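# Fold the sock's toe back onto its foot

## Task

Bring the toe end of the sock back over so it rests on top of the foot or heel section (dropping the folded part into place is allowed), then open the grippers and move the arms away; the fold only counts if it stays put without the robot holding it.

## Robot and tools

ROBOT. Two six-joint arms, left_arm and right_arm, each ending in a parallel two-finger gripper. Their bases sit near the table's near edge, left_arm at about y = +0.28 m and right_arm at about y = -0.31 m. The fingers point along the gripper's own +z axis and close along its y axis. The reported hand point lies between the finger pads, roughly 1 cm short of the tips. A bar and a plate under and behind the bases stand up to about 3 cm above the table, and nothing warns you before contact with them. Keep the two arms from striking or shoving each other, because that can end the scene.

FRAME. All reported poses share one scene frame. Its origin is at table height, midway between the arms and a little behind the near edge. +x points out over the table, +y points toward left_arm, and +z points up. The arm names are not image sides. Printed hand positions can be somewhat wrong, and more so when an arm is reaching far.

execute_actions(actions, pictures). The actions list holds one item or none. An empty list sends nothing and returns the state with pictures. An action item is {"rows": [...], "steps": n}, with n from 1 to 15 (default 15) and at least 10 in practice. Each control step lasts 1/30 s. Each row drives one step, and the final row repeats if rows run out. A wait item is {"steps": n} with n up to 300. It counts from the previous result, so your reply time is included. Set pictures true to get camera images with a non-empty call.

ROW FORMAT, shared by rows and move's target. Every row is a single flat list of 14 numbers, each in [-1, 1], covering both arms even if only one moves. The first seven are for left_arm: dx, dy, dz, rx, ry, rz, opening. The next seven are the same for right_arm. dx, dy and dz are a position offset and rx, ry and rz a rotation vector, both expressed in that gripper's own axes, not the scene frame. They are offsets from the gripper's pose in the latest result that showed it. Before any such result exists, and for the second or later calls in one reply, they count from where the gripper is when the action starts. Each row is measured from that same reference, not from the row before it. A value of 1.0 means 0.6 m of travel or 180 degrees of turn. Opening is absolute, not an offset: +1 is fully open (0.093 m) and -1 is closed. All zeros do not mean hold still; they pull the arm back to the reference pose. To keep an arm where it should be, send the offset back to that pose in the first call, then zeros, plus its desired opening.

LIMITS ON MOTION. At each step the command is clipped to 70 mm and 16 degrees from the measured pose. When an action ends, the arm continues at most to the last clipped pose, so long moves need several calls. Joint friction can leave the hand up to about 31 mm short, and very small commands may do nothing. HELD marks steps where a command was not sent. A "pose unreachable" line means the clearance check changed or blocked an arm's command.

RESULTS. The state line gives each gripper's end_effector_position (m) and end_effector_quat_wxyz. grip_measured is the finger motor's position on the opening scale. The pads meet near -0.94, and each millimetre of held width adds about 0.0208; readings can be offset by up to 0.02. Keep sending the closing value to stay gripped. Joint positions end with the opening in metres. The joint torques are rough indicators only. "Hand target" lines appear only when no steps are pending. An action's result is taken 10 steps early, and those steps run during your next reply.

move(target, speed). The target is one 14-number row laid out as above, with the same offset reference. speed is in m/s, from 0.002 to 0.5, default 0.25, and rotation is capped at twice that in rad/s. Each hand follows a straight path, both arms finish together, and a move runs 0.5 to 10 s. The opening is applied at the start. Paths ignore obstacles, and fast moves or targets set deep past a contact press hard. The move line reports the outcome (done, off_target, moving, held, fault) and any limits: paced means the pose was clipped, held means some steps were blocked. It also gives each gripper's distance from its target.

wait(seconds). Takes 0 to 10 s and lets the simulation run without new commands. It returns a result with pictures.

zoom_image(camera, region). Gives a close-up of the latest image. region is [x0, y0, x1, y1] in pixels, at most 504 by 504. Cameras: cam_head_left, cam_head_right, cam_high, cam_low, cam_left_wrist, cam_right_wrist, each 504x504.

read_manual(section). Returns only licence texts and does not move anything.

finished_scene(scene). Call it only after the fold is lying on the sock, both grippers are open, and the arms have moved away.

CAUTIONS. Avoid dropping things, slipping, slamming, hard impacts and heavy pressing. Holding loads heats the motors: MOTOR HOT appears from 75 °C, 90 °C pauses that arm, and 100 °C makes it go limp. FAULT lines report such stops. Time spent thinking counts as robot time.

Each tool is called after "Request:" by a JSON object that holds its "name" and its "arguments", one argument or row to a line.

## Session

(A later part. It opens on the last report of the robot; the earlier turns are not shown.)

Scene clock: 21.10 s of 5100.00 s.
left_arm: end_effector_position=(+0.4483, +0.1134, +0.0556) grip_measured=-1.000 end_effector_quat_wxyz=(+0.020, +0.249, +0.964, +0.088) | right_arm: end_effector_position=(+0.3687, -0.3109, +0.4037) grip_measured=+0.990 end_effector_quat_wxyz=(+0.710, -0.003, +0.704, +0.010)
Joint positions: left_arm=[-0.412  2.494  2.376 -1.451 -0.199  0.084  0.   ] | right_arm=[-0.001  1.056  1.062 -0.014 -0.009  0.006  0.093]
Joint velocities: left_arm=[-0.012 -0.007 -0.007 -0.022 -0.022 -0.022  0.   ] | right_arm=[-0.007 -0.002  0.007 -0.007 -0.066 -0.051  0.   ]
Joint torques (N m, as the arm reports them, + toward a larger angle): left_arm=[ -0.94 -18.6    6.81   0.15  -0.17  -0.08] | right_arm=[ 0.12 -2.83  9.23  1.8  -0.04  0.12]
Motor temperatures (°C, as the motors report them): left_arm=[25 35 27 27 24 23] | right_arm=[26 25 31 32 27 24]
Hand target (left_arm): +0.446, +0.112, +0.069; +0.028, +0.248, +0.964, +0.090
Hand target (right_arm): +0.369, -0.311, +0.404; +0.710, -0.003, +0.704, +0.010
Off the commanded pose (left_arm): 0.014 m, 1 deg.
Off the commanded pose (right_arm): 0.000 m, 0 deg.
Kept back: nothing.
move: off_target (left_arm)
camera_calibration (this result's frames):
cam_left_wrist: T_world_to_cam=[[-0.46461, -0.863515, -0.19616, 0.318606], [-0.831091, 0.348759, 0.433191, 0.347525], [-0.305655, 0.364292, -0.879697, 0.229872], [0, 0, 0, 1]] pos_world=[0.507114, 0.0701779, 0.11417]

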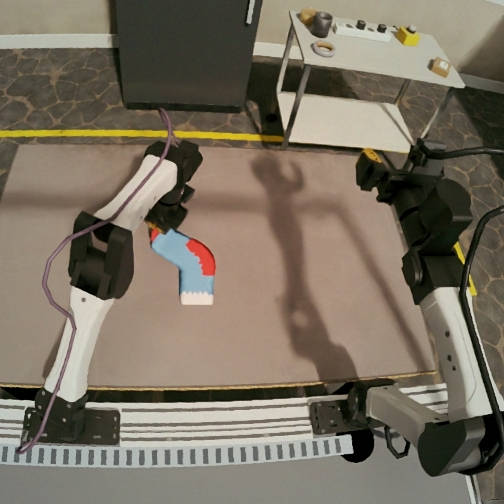

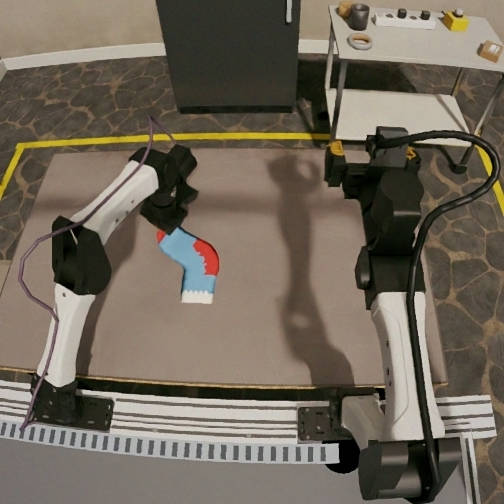

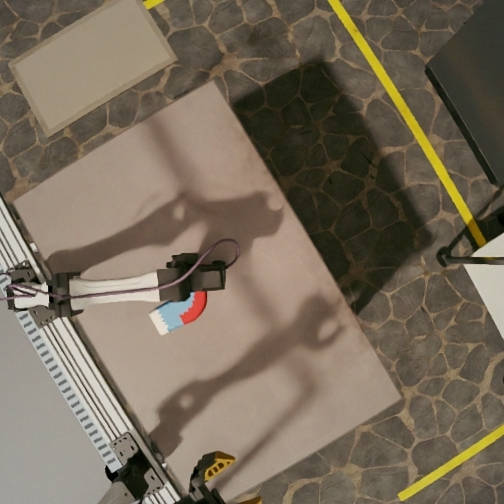

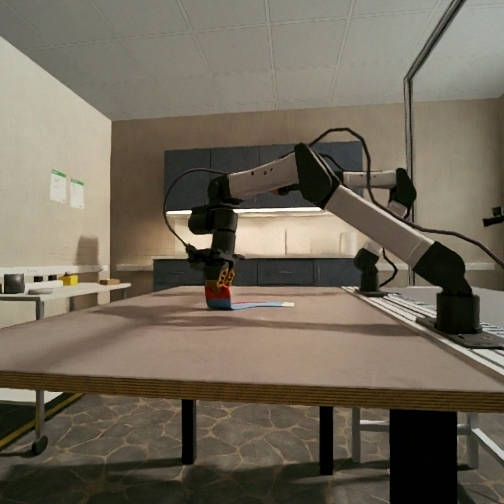

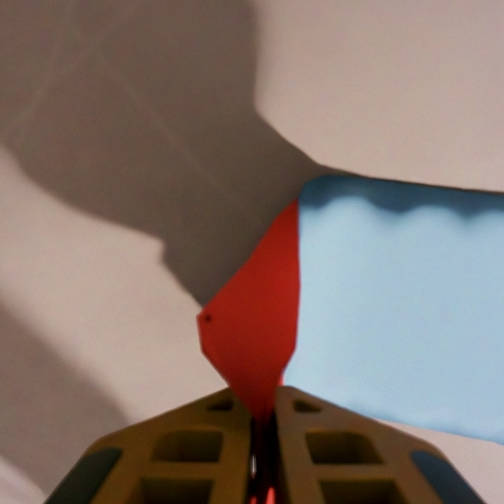

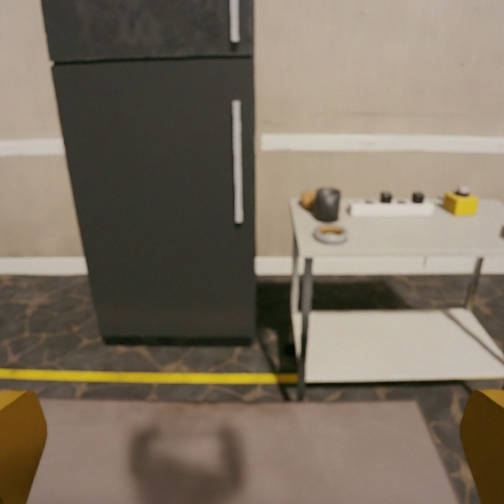

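Request:
{"name": "move", "arguments": {
  "target": [0.0027, -0.0774, -0.0395, -0.1, 0, 0, -1, 0, 0, 0, 0, 0, 0, 1],
  "speed": 0.08
}}

Request:
{"name": "zoom_image", "arguments": {
  "camera": "cam_low",
  "region": [170, 240, 310, 330]
}}

Scene clock: 24.57 s of 5100.00 s.
left_arm: end_effector_position=(+0.4223, +0.0741, +0.0687) grip_measured=-1.000 end_effector_quat_wxyz=(+0.056, +0.243, +0.940, +0.234) | right_arm: end_effector_position=(+0.3687, -0.3109, +0.4037) grip_measured=+0.990 end_effector_quat_wxyz=(+0.710, -0.003, +0.704, +0.010)
Joint positions: left_arm=[-0.611  2.523  2.407 -1.537 -0.498 -0.134  0.   ] | right_arm=[-0.001  1.056  1.062 -0.014 -0.009  0.006  0.093]
Joint velocities: left_arm=[ 0.007  0.002  0.012 -0.022 -0.051 -0.051  0.   ] | right_arm=[-0.007 -0.012 -0.017  0.037  0.037 -0.007  0.001]
Joint torques (N m, as the arm reports them, + toward a larger angle): left_arm=[ -0.84 -15.11   8.75  -0.04  -0.35  -0.13] | right_arm=[ 0.02 -2.91  9.24  1.83 -0.05  0.11]
Motor temperatures (°C, as the motors report them): left_arm=[25 36 27 26 24 23] | right_arm=[26 25 32 32 27 24]
Hand target (left_arm): +0.423, +0.071, +0.070; +0.059, +0.243, +0.939, +0.237
Hand target (right_arm): +0.369, -0.311, +0.404; +0.710, -0.003, +0.704, +0.010
Off the commanded pose (left_arm): 0.004 m, 1 deg.
Off the commanded pose (right_arm): 0.000 m, 0 deg.
Kept back: nothing.
move: done
camera_calibration (this result's frames):
cam_left_wrist: T_world_to_cam=[[-0.41596, -0.770955, -0.482292, 0.267383], [-0.890794, 0.238749, 0.386633, 0.370483], [-0.18293, 0.590446, -0.786072, 0.17276], [0, 0, 0, 1]] pos_world=[0.472847, 0.0156822, 0.121517]

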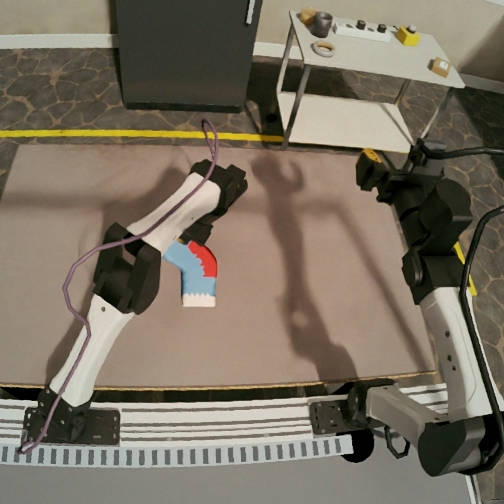

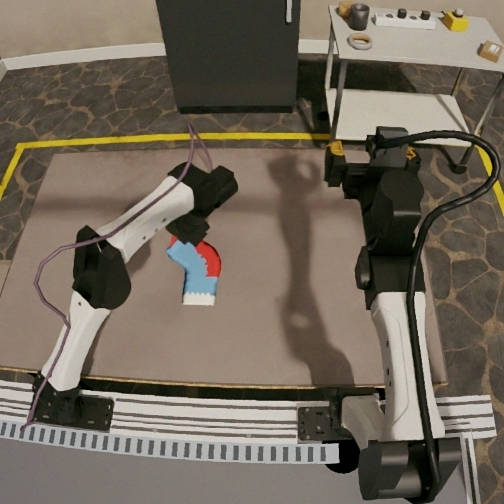

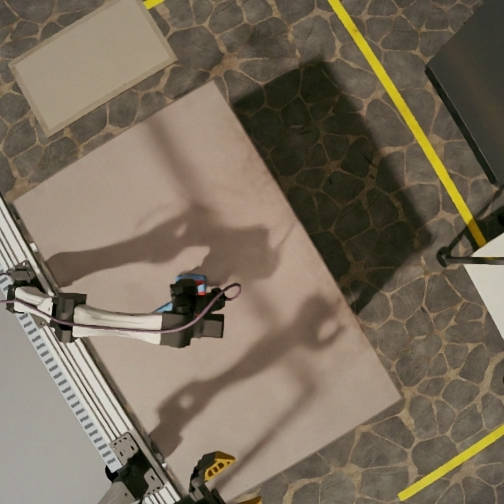

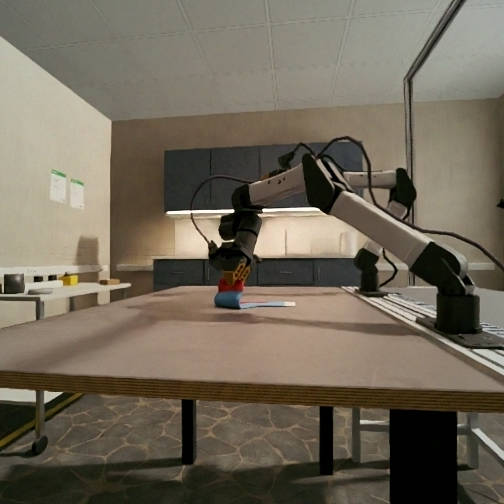

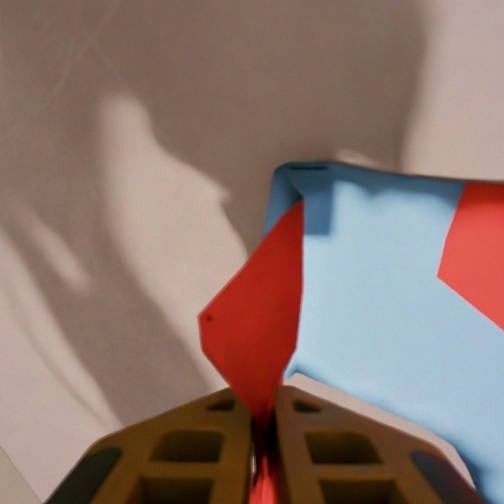

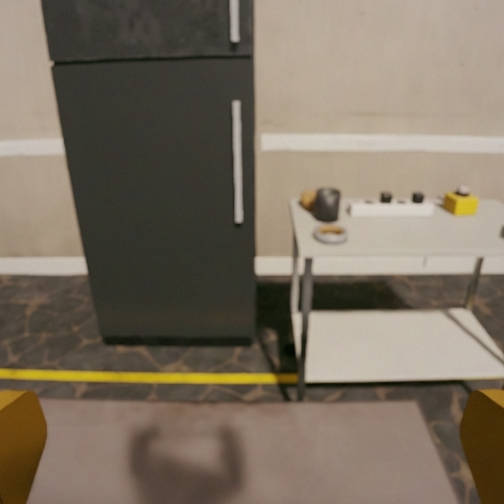

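Region (170, 240, 310, 330) of cam_low's 504x504 image, scaled by 3.600, with more detail than that image has; it fills the top 324 rows of this view, and the rest is white.

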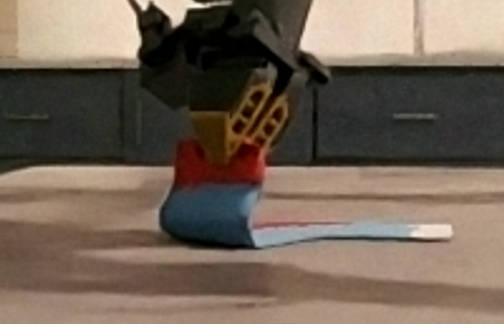

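Request:
{"name": "move", "arguments": {
  "target": [0.0013, -0.077, 0.024, -0.05, 0, 0, -1, 0, 0, 0, 0, 0, 0, 1],
  "speed": 0.08
}}

Request:
{"name": "zoom_image", "arguments": {
  "camera": "cam_low",
  "region": [170, 240, 310, 330]
}}

Scene clock: 26.80 s of 5100.00 s.
left_arm: end_effector_position=(+0.4081, +0.0453, +0.0410) grip_measured=-1.000 end_effector_quat_wxyz=(+0.080, +0.235, +0.921, +0.300) | right_arm: end_effector_position=(+0.3687, -0.3109, +0.4037) grip_measured=+0.990 end_effector_quat_wxyz=(+0.710, -0.003, +0.704, +0.010)
Joint positions: left_arm=[-0.718  2.613  2.408 -1.537 -0.629 -0.281  0.   ] | right_arm=[-0.001  1.056  1.062 -0.014 -0.009  0.006  0.093]
Joint velocities: left_arm=[-0.017 -0.002 -0.002  0.022 -0.11  -0.051  0.   ] | right_arm=[ 0.012 -0.012 -0.007 -0.007  0.007 -0.007  0.001]
Joint torques (N m, as the arm reports them, + toward a larger angle): left_arm=[ -0.67 -15.7    5.62  -0.07  -0.42  -0.14] | right_arm=[ 0.21 -3.02  9.13  1.82 -0.05  0.12]
Motor temperatures (°C, as the motors report them): left_arm=[25 37 28 26 24 23] | right_arm=[26 25 32 33 27 24]
Hand target (left_arm): +0.405, +0.045, +0.034; +0.075, +0.238, +0.918, +0.307
Hand target (right_arm): +0.369, -0.311, +0.404; +0.710, -0.003, +0.704, +0.010
Off the commanded pose (left_arm): 0.007 m, 1 deg.
Off the commanded pose (right_arm): 0.000 m, 0 deg.
Kept back: nothing.
move: done
camera_calibration (this result's frames):
cam_left_wrist: T_world_to_cam=[[-0.369824, -0.706387, -0.603529, 0.209106], [-0.92105, 0.193406, 0.338025, 0.391781], [-0.12205, 0.680891, -0.722144, 0.133855], [0, 0, 0, 1]] pos_world=[0.454519, -0.0192034, 0.0904324]

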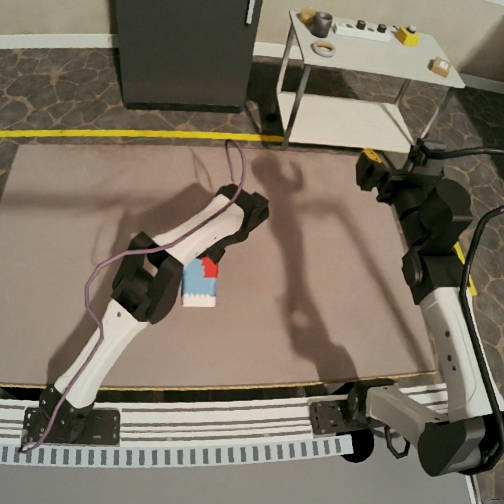

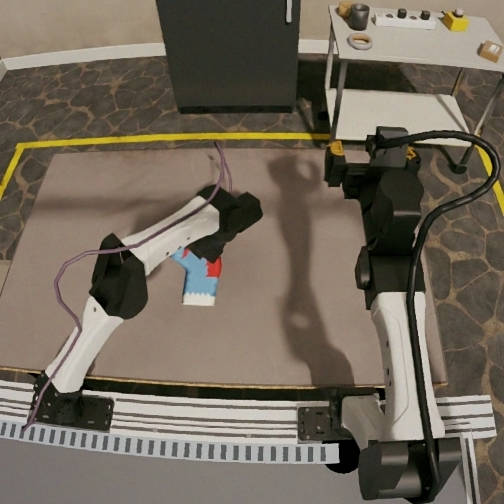

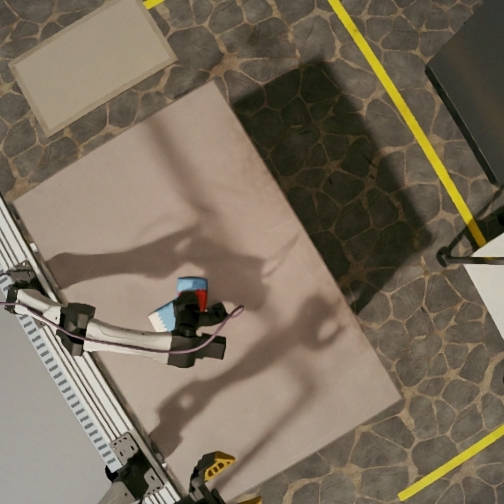

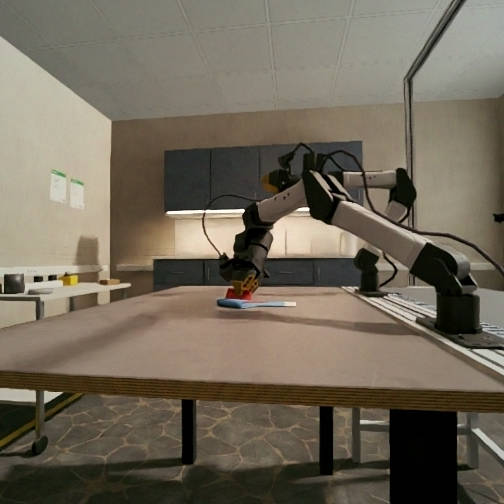

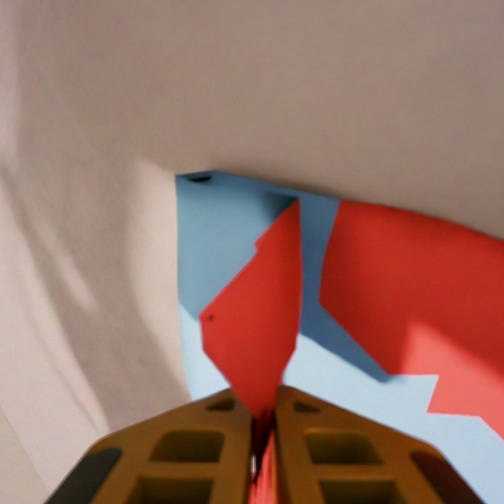

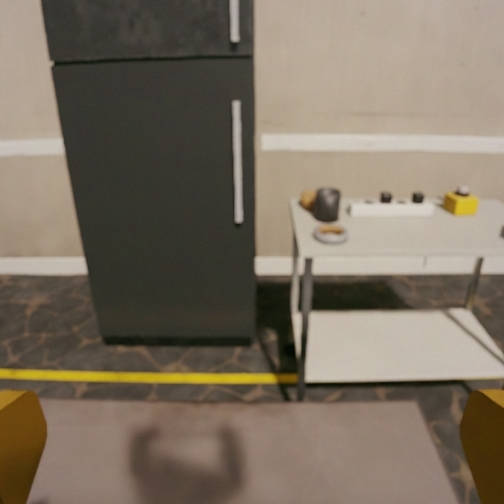

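Region (170, 240, 310, 330) of cam_low's 504x504 image, scaled by 3.600, with more detail than that image has; it fills the top 324 rows of this view, and the rest is white.

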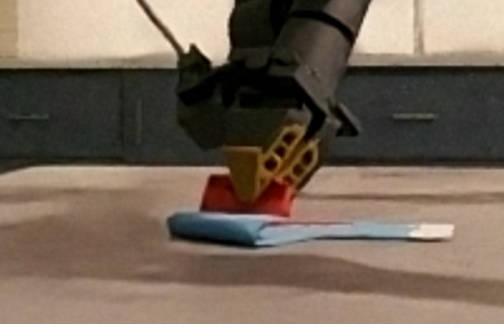

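Request:
{"name": "move", "arguments": {
  "target": [0.0, -0.036, -0.0043, 0, 0, 0, -1, 0, 0, 0, 0, 0, 0, 1],
  "speed": 0.06
}}

Request:
{"name": "move", "arguments": {
  "target": [0.0, 0.0, 0.0, 0, 0, 0, -0.35, 0, 0, 0, 0, 0, 0, 1],
  "speed": 0.06
}}

Request:
{"name": "zoom_image", "arguments": {
  "camera": "cam_low",
  "region": [170, 240, 310, 330]
}}

Scene clock: 28.60 s of 5100.00 s.
left_arm: end_effector_position=(+0.4000, +0.0335, +0.0310) grip_measured=-1.000 end_effector_quat_wxyz=(+0.080, +0.235, +0.920, +0.304) | right_arm: end_effector_position=(+0.3687, -0.3109, +0.4037) grip_measured=+0.990 end_effector_quat_wxyz=(+0.710, -0.003, +0.704, +0.010)
Joint positions: left_arm=[-0.748  2.645  2.423 -1.547 -0.63  -0.319  0.   ] | right_arm=[-0.001  1.056  1.062 -0.014 -0.009  0.006  0.093]
Joint velocities: left_arm=[ 0.022 -0.012  0.002 -0.022  0.066  0.007  0.   ] | right_arm=[ 0.007 -0.017 -0.007 -0.022  0.007  0.007  0.   ]
Joint torques (N m, as the arm reports them, + toward a larger angle): left_arm=[ -0.72 -15.48   8.74  -0.2   -0.29  -0.15] | right_arm=[ 0.21 -2.86  9.23  1.84 -0.03  0.09]
Motor temperatures (°C, as the motors report them): left_arm=[25 38 28 26 24 23] | right_arm=[26 25 32 33 27 24]
Hand target (left_arm): +0.399, +0.029, +0.030; +0.080, +0.235, +0.921, +0.300
Hand target (right_arm): +0.369, -0.311, +0.404; +0.710, -0.003, +0.704, +0.010
Off the commanded pose (left_arm): 0.005 m, 0 deg.
Off the commanded pose (right_arm): 0.000 m, 0 deg.
Kept back: nothing.
move: done
camera_calibration (this result's frames):
cam_left_wrist: T_world_to_cam=[[-0.368525, -0.701971, -0.609447, 0.191229], [-0.921791, 0.191045, 0.337347, 0.390418], [-0.120376, 0.686104, -0.717475, 0.132639], [0, 0, 0, 1]] pos_world=[0.446323, -0.0313544, 0.0800026]

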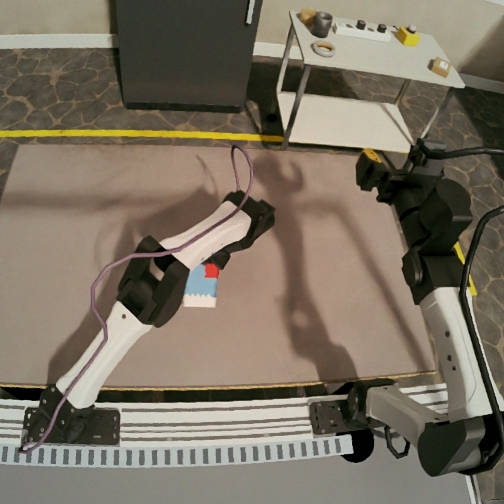

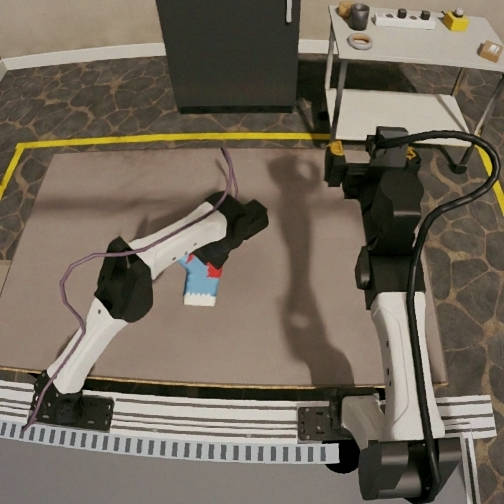

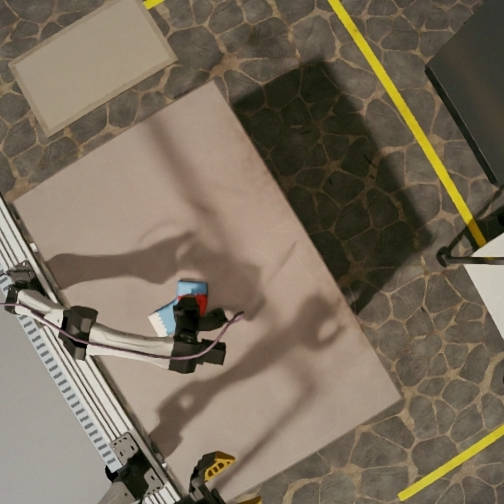

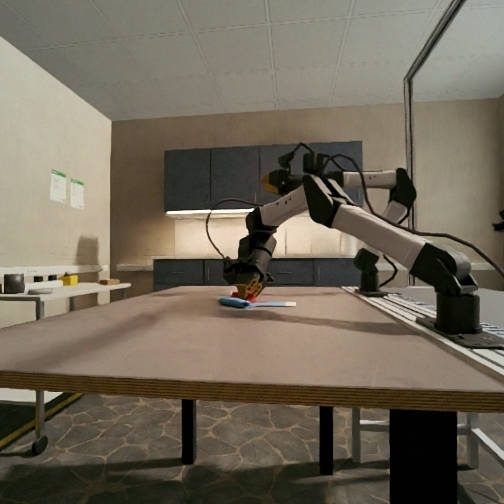

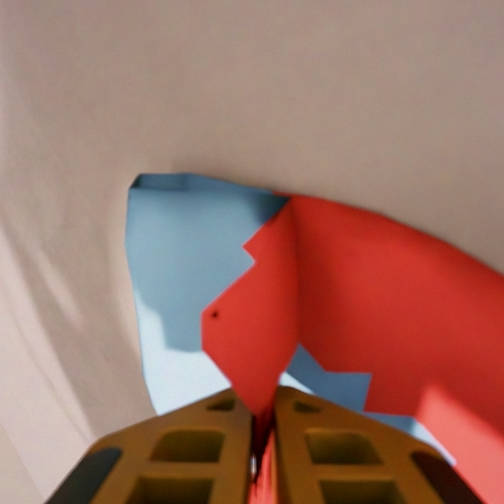

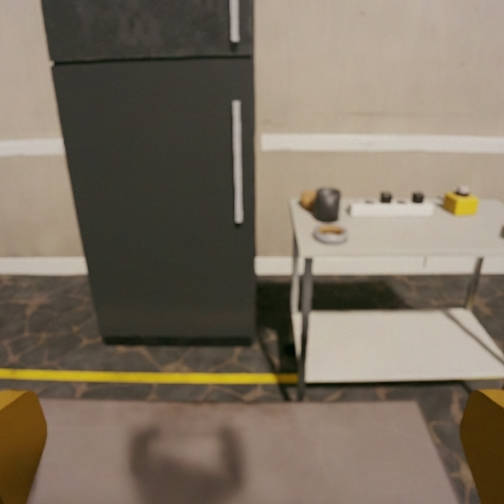

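Scene clock: 29.10 s of 5100.00 s.
left_arm: end_effector_position=(+0.4000, +0.0335, +0.0310) grip_measured=-0.352 end_effector_quat_wxyz=(+0.080, +0.235, +0.920, +0.304) | right_arm: end_effector_position=(+0.3687, -0.3109, +0.4037) grip_measured=+0.990 end_effector_quat_wxyz=(+0.710, -0.003, +0.704, +0.010)
Joint positions: left_arm=[-0.748  2.645  2.423 -1.547 -0.63  -0.319  0.028] | right_arm=[-0.001  1.056  1.062 -0.014 -0.009  0.006  0.093]
Joint velocities: left_arm=[-0.007 -0.007 -0.002 -0.066  0.022 -0.066  0.001] | right_arm=[-0.022  0.012 -0.017  0.007 -0.066 -0.051  0.   ]
Joint torques (N m, as the arm reports them, + toward a larger angle): left_arm=[ -0.14 -16.86   6.43  -0.1   -0.36  -0.08] | right_arm=[ 0.28 -2.9   9.18  1.8  -0.07  0.09]
Motor temperatures (°C, as the motors report them): left_arm=[25 38 28 26 24 23] | right_arm=[26 25 32 33 27 24]
Hand target (left_arm): +0.400, +0.033, +0.031; +0.080, +0.235, +0.920, +0.304
Hand target (right_arm): +0.369, -0.311, +0.404; +0.710, -0.003, +0.704, +0.010
Off the commanded pose (left_arm): 0.000 m, 0 deg.
Off the commanded pose (right_arm): 0.000 m, 0 deg.
Kept back: nothing.
move: done
camera_calibration (this result's frames):
cam_left_wrist: T_world_to_cam=[[-0.368525, -0.701971, -0.609447, 0.191229], [-0.921791, 0.191045, 0.337347, 0.390418], [-0.120376, 0.686104, -0.717475, 0.132639], [0, 0, 0, 1]] pos_world=[0.446323, -0.0313544, 0.0800026]

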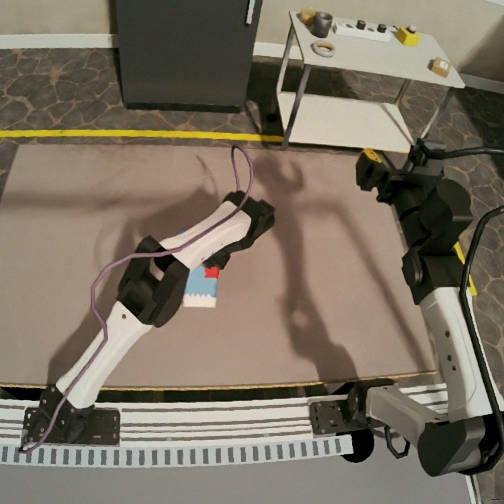

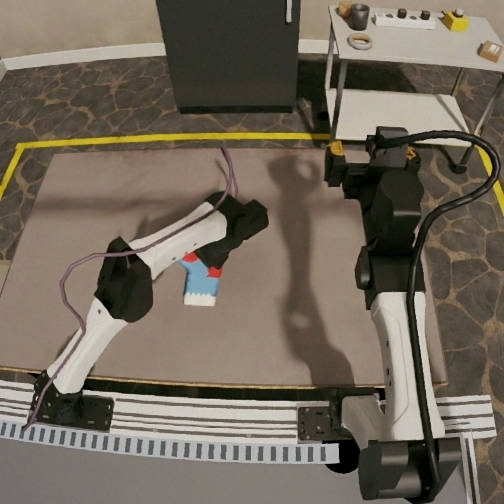

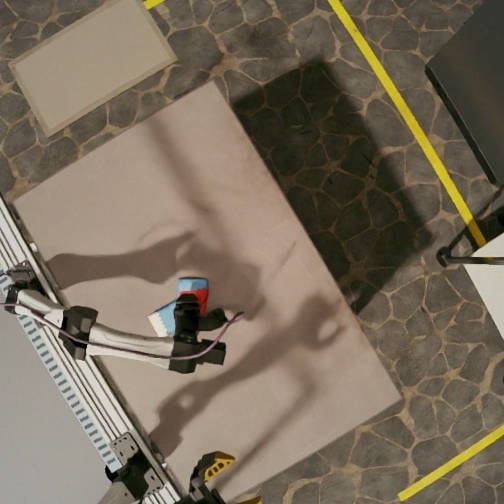

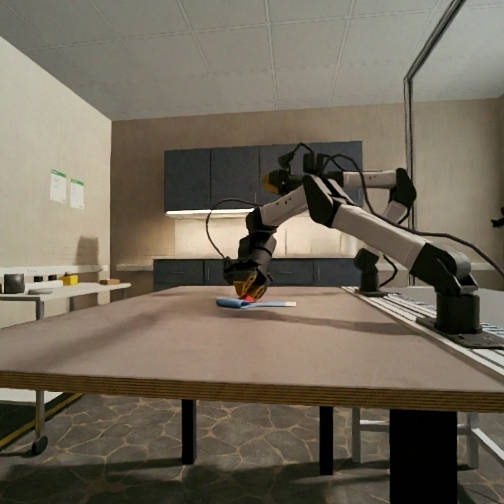

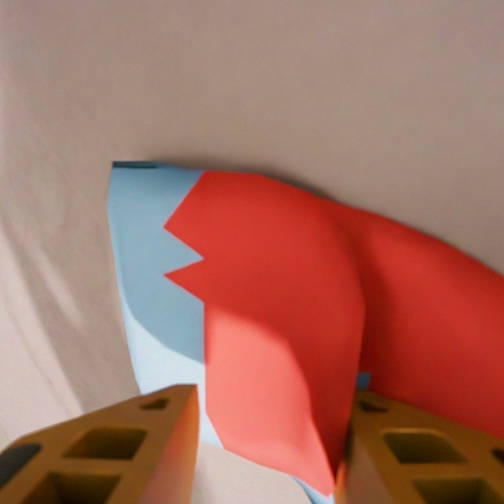

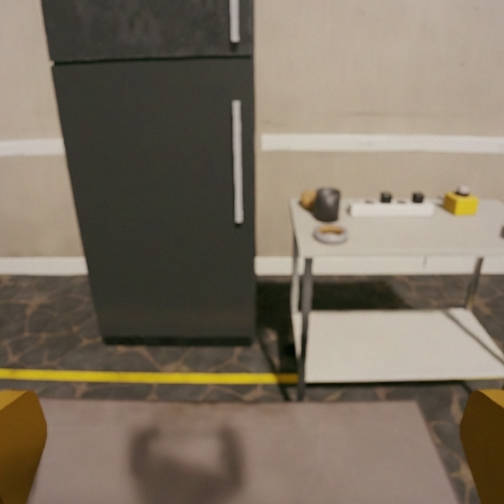

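Region (170, 240, 310, 330) of cam_low's 504x504 image, scaled by 3.600, with more detail than that image has; it fills the top 324 rows of this view, and the rest is white.

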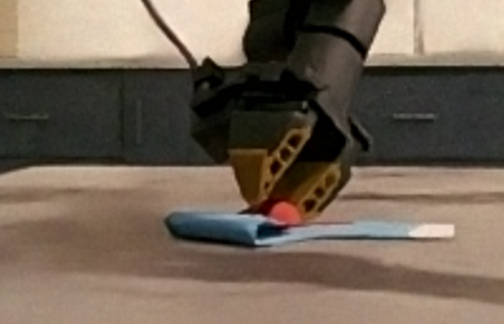

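Request:
{"name": "move", "arguments": {
  "target": [0.0, 0.0, -0.09, 0, 0, 0, -0.35, 0, 0, 0, 0, 0, 0, 1],
  "speed": 0.08
}}

Scene clock: 30.47 s of 5100.00 s.
left_arm: end_effector_position=(+0.3840, +0.0115, +0.0591) grip_measured=-0.352 end_effector_quat_wxyz=(+0.105, +0.254, +0.916, +0.292) | right_arm: end_effector_position=(+0.3687, -0.3109, +0.4037) grip_measured=+0.990 end_effector_quat_wxyz=(+0.710, -0.003, +0.704, +0.010)
Joint positions: left_arm=[-0.807  2.584  2.423 -1.571 -0.63  -0.326  0.028] | right_arm=[-0.001  1.056  1.062 -0.014 -0.009  0.006  0.093]
Joint velocities: left_arm=[-0.007  0.012  0.022 -0.022 -0.051  0.051  0.   ] | right_arm=[-0.012 -0.002 -0.022  0.022  0.007 -0.007 -0.001]
Joint torques (N m, as the arm reports them, + toward a larger angle): left_arm=[ -0.77 -18.22   8.83  -0.15  -0.34  -0.13] | right_arm=[ 0.16 -2.7   9.32  1.83 -0.03  0.09]
Motor temperatures (°C, as the motors report them): left_arm=[25 38 28 26 24 23] | right_arm=[26 25 33 33 27 24]
Hand target (left_arm): +0.384, +0.006, +0.074; +0.120, +0.250, +0.919, +0.281
Hand target (right_arm): +0.369, -0.311, +0.404; +0.710, -0.003, +0.704, +0.010
Off the commanded pose (left_arm): 0.016 m, 4 deg.
Off the commanded pose (right_arm): 0.000 m, 0 deg.
joint sent to its limit (left arm) — the command would take joint 4 (wrist pitch) past its lower limit, so that joint was sent only as far as its limit.
Kept back: nothing.
move: off_target (left_arm)
camera_calibration (this result's frames):
cam_left_wrist: T_world_to_cam=[[-0.387287, -0.699299, -0.600824, 0.193758], [-0.919842, 0.248936, 0.303187, 0.370995], [-0.062452, 0.670084, -0.739654, 0.145228], [0, 0, 0, 1]] pos_world=[0.425366, -0.0541741, 0.111352]

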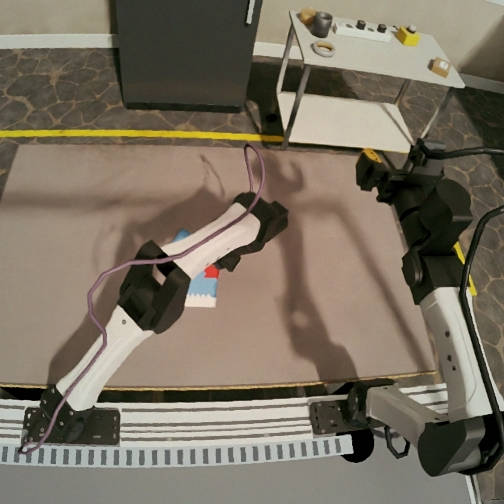

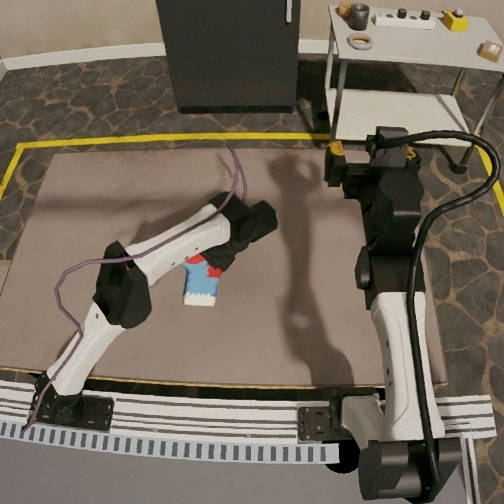

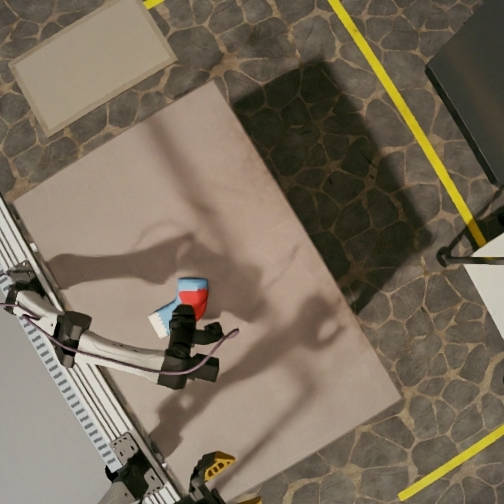

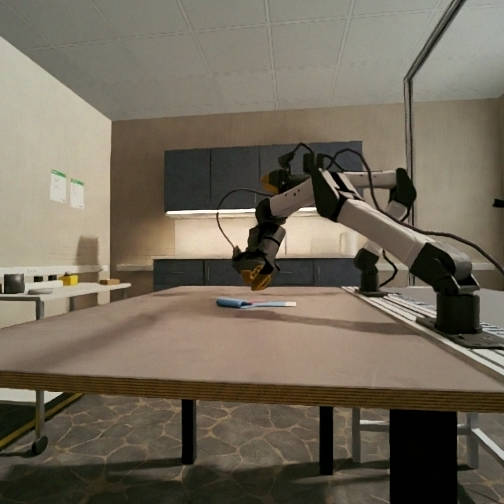

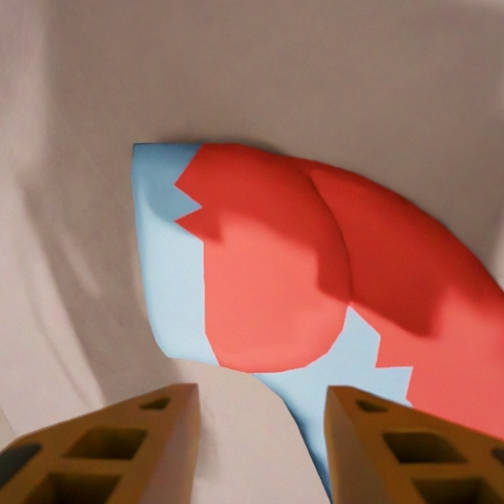

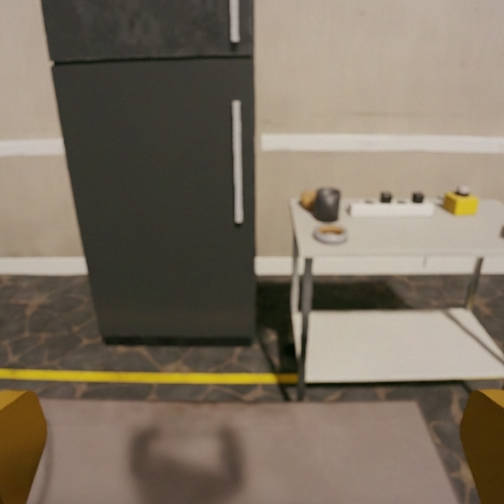

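Request:
{"name": "move", "arguments": {
  "target": [0.2458, 0.3892, -0.1426, 0.2, -0.2, 0, 0.5, 0, 0, 0, 0, 0, 0, 1],
  "speed": 0.3
}}

Scene clock: 33.50 s of 5100.00 s.
left_arm: end_effector_position=(+0.3225, +0.2101, +0.2485) grip_measured=+0.498 end_effector_quat_wxyz=(+0.285, +0.348, +0.888, -0.093) | right_arm: end_effector_position=(+0.3687, -0.3109, +0.4037) grip_measured=+0.990 end_effector_quat_wxyz=(+0.710, -0.003, +0.704, +0.010)
Joint positions: left_arm=[-0.052  1.419  1.536 -1.177  0.325  0.604  0.069] | right_arm=[-0.001  1.056  1.062 -0.014 -0.009  0.006  0.093]
Joint velocities: left_arm=[ 0.002 -0.022 -0.002 -0.007 -0.022  0.022  0.001] | right_arm=[-0.017  0.002 -0.002 -0.037  0.022  0.037 -0.001]
Joint torques (N m, as the arm reports them, + toward a larger angle): left_arm=[ 0.37 -6.43  9.69  0.97  0.29  0.01] | right_arm=[ 0.17 -2.93  9.25  1.83 -0.04  0.09]
Motor temperatures (°C, as the motors report them): left_arm=[25 39 28 26 24 23] | right_arm=[26 25 33 33 27 24]
Hand target (left_arm): +0.323, +0.211, +0.259; +0.296, +0.350, +0.884, -0.092
Hand target (right_arm): +0.369, -0.311, +0.404; +0.710, -0.003, +0.704, +0.010
Off the commanded pose (left_arm): 0.011 m, 1 deg.
Off the commanded pose (right_arm): 0.000 m, 0 deg.
Kept back: nothing.
move: off_target (left_arm)
camera_calibration (this result's frames):
cam_left_wrist: T_world_to_cam=[[-0.656291, -0.753434, -0.0402457, 0.381372], [-0.740811, 0.653576, -0.155038, 0.178733], [0.143115, -0.0719358, -0.987088, 0.299488], [0, 0, 0, 1]] pos_world=[0.339837, 0.192068, 0.338681]

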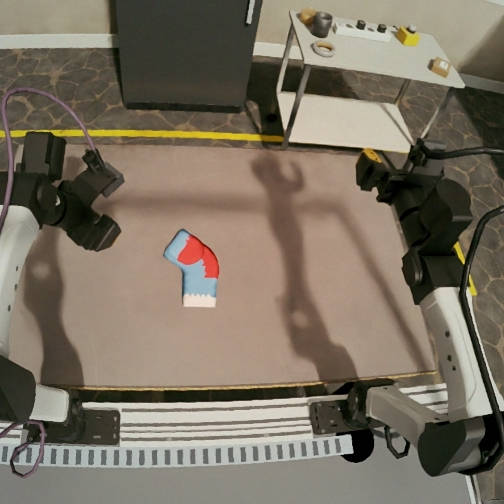

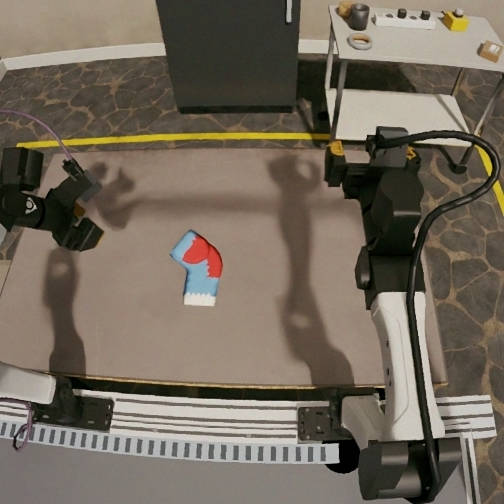

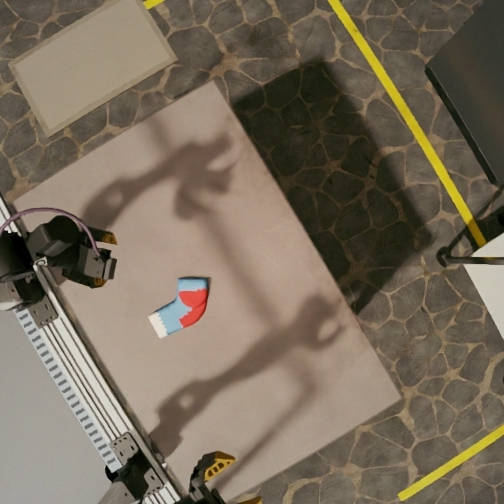

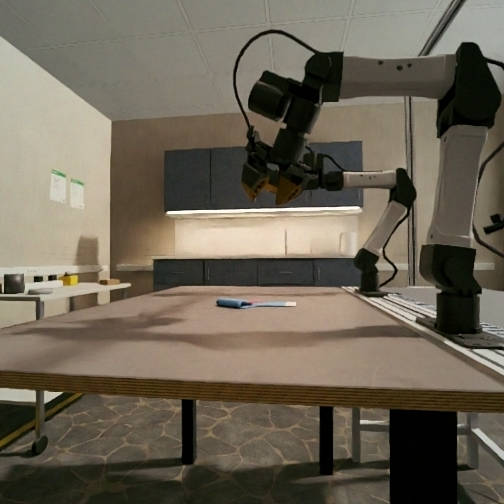

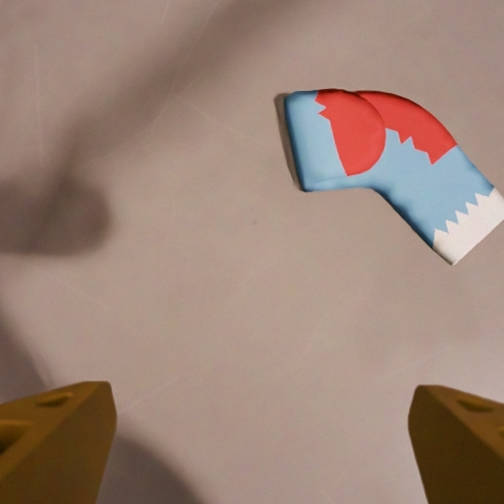

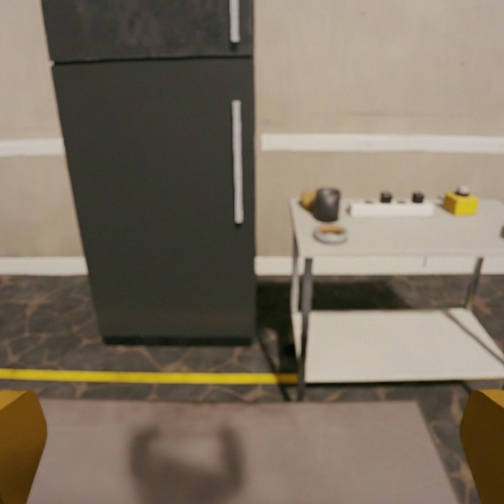

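The toe is folded flat onto the heel and the arm is clear.

Request:
{"name": "finished_scene", "arguments": {
  "scene": 1
}}

The scene is finished: the task was done.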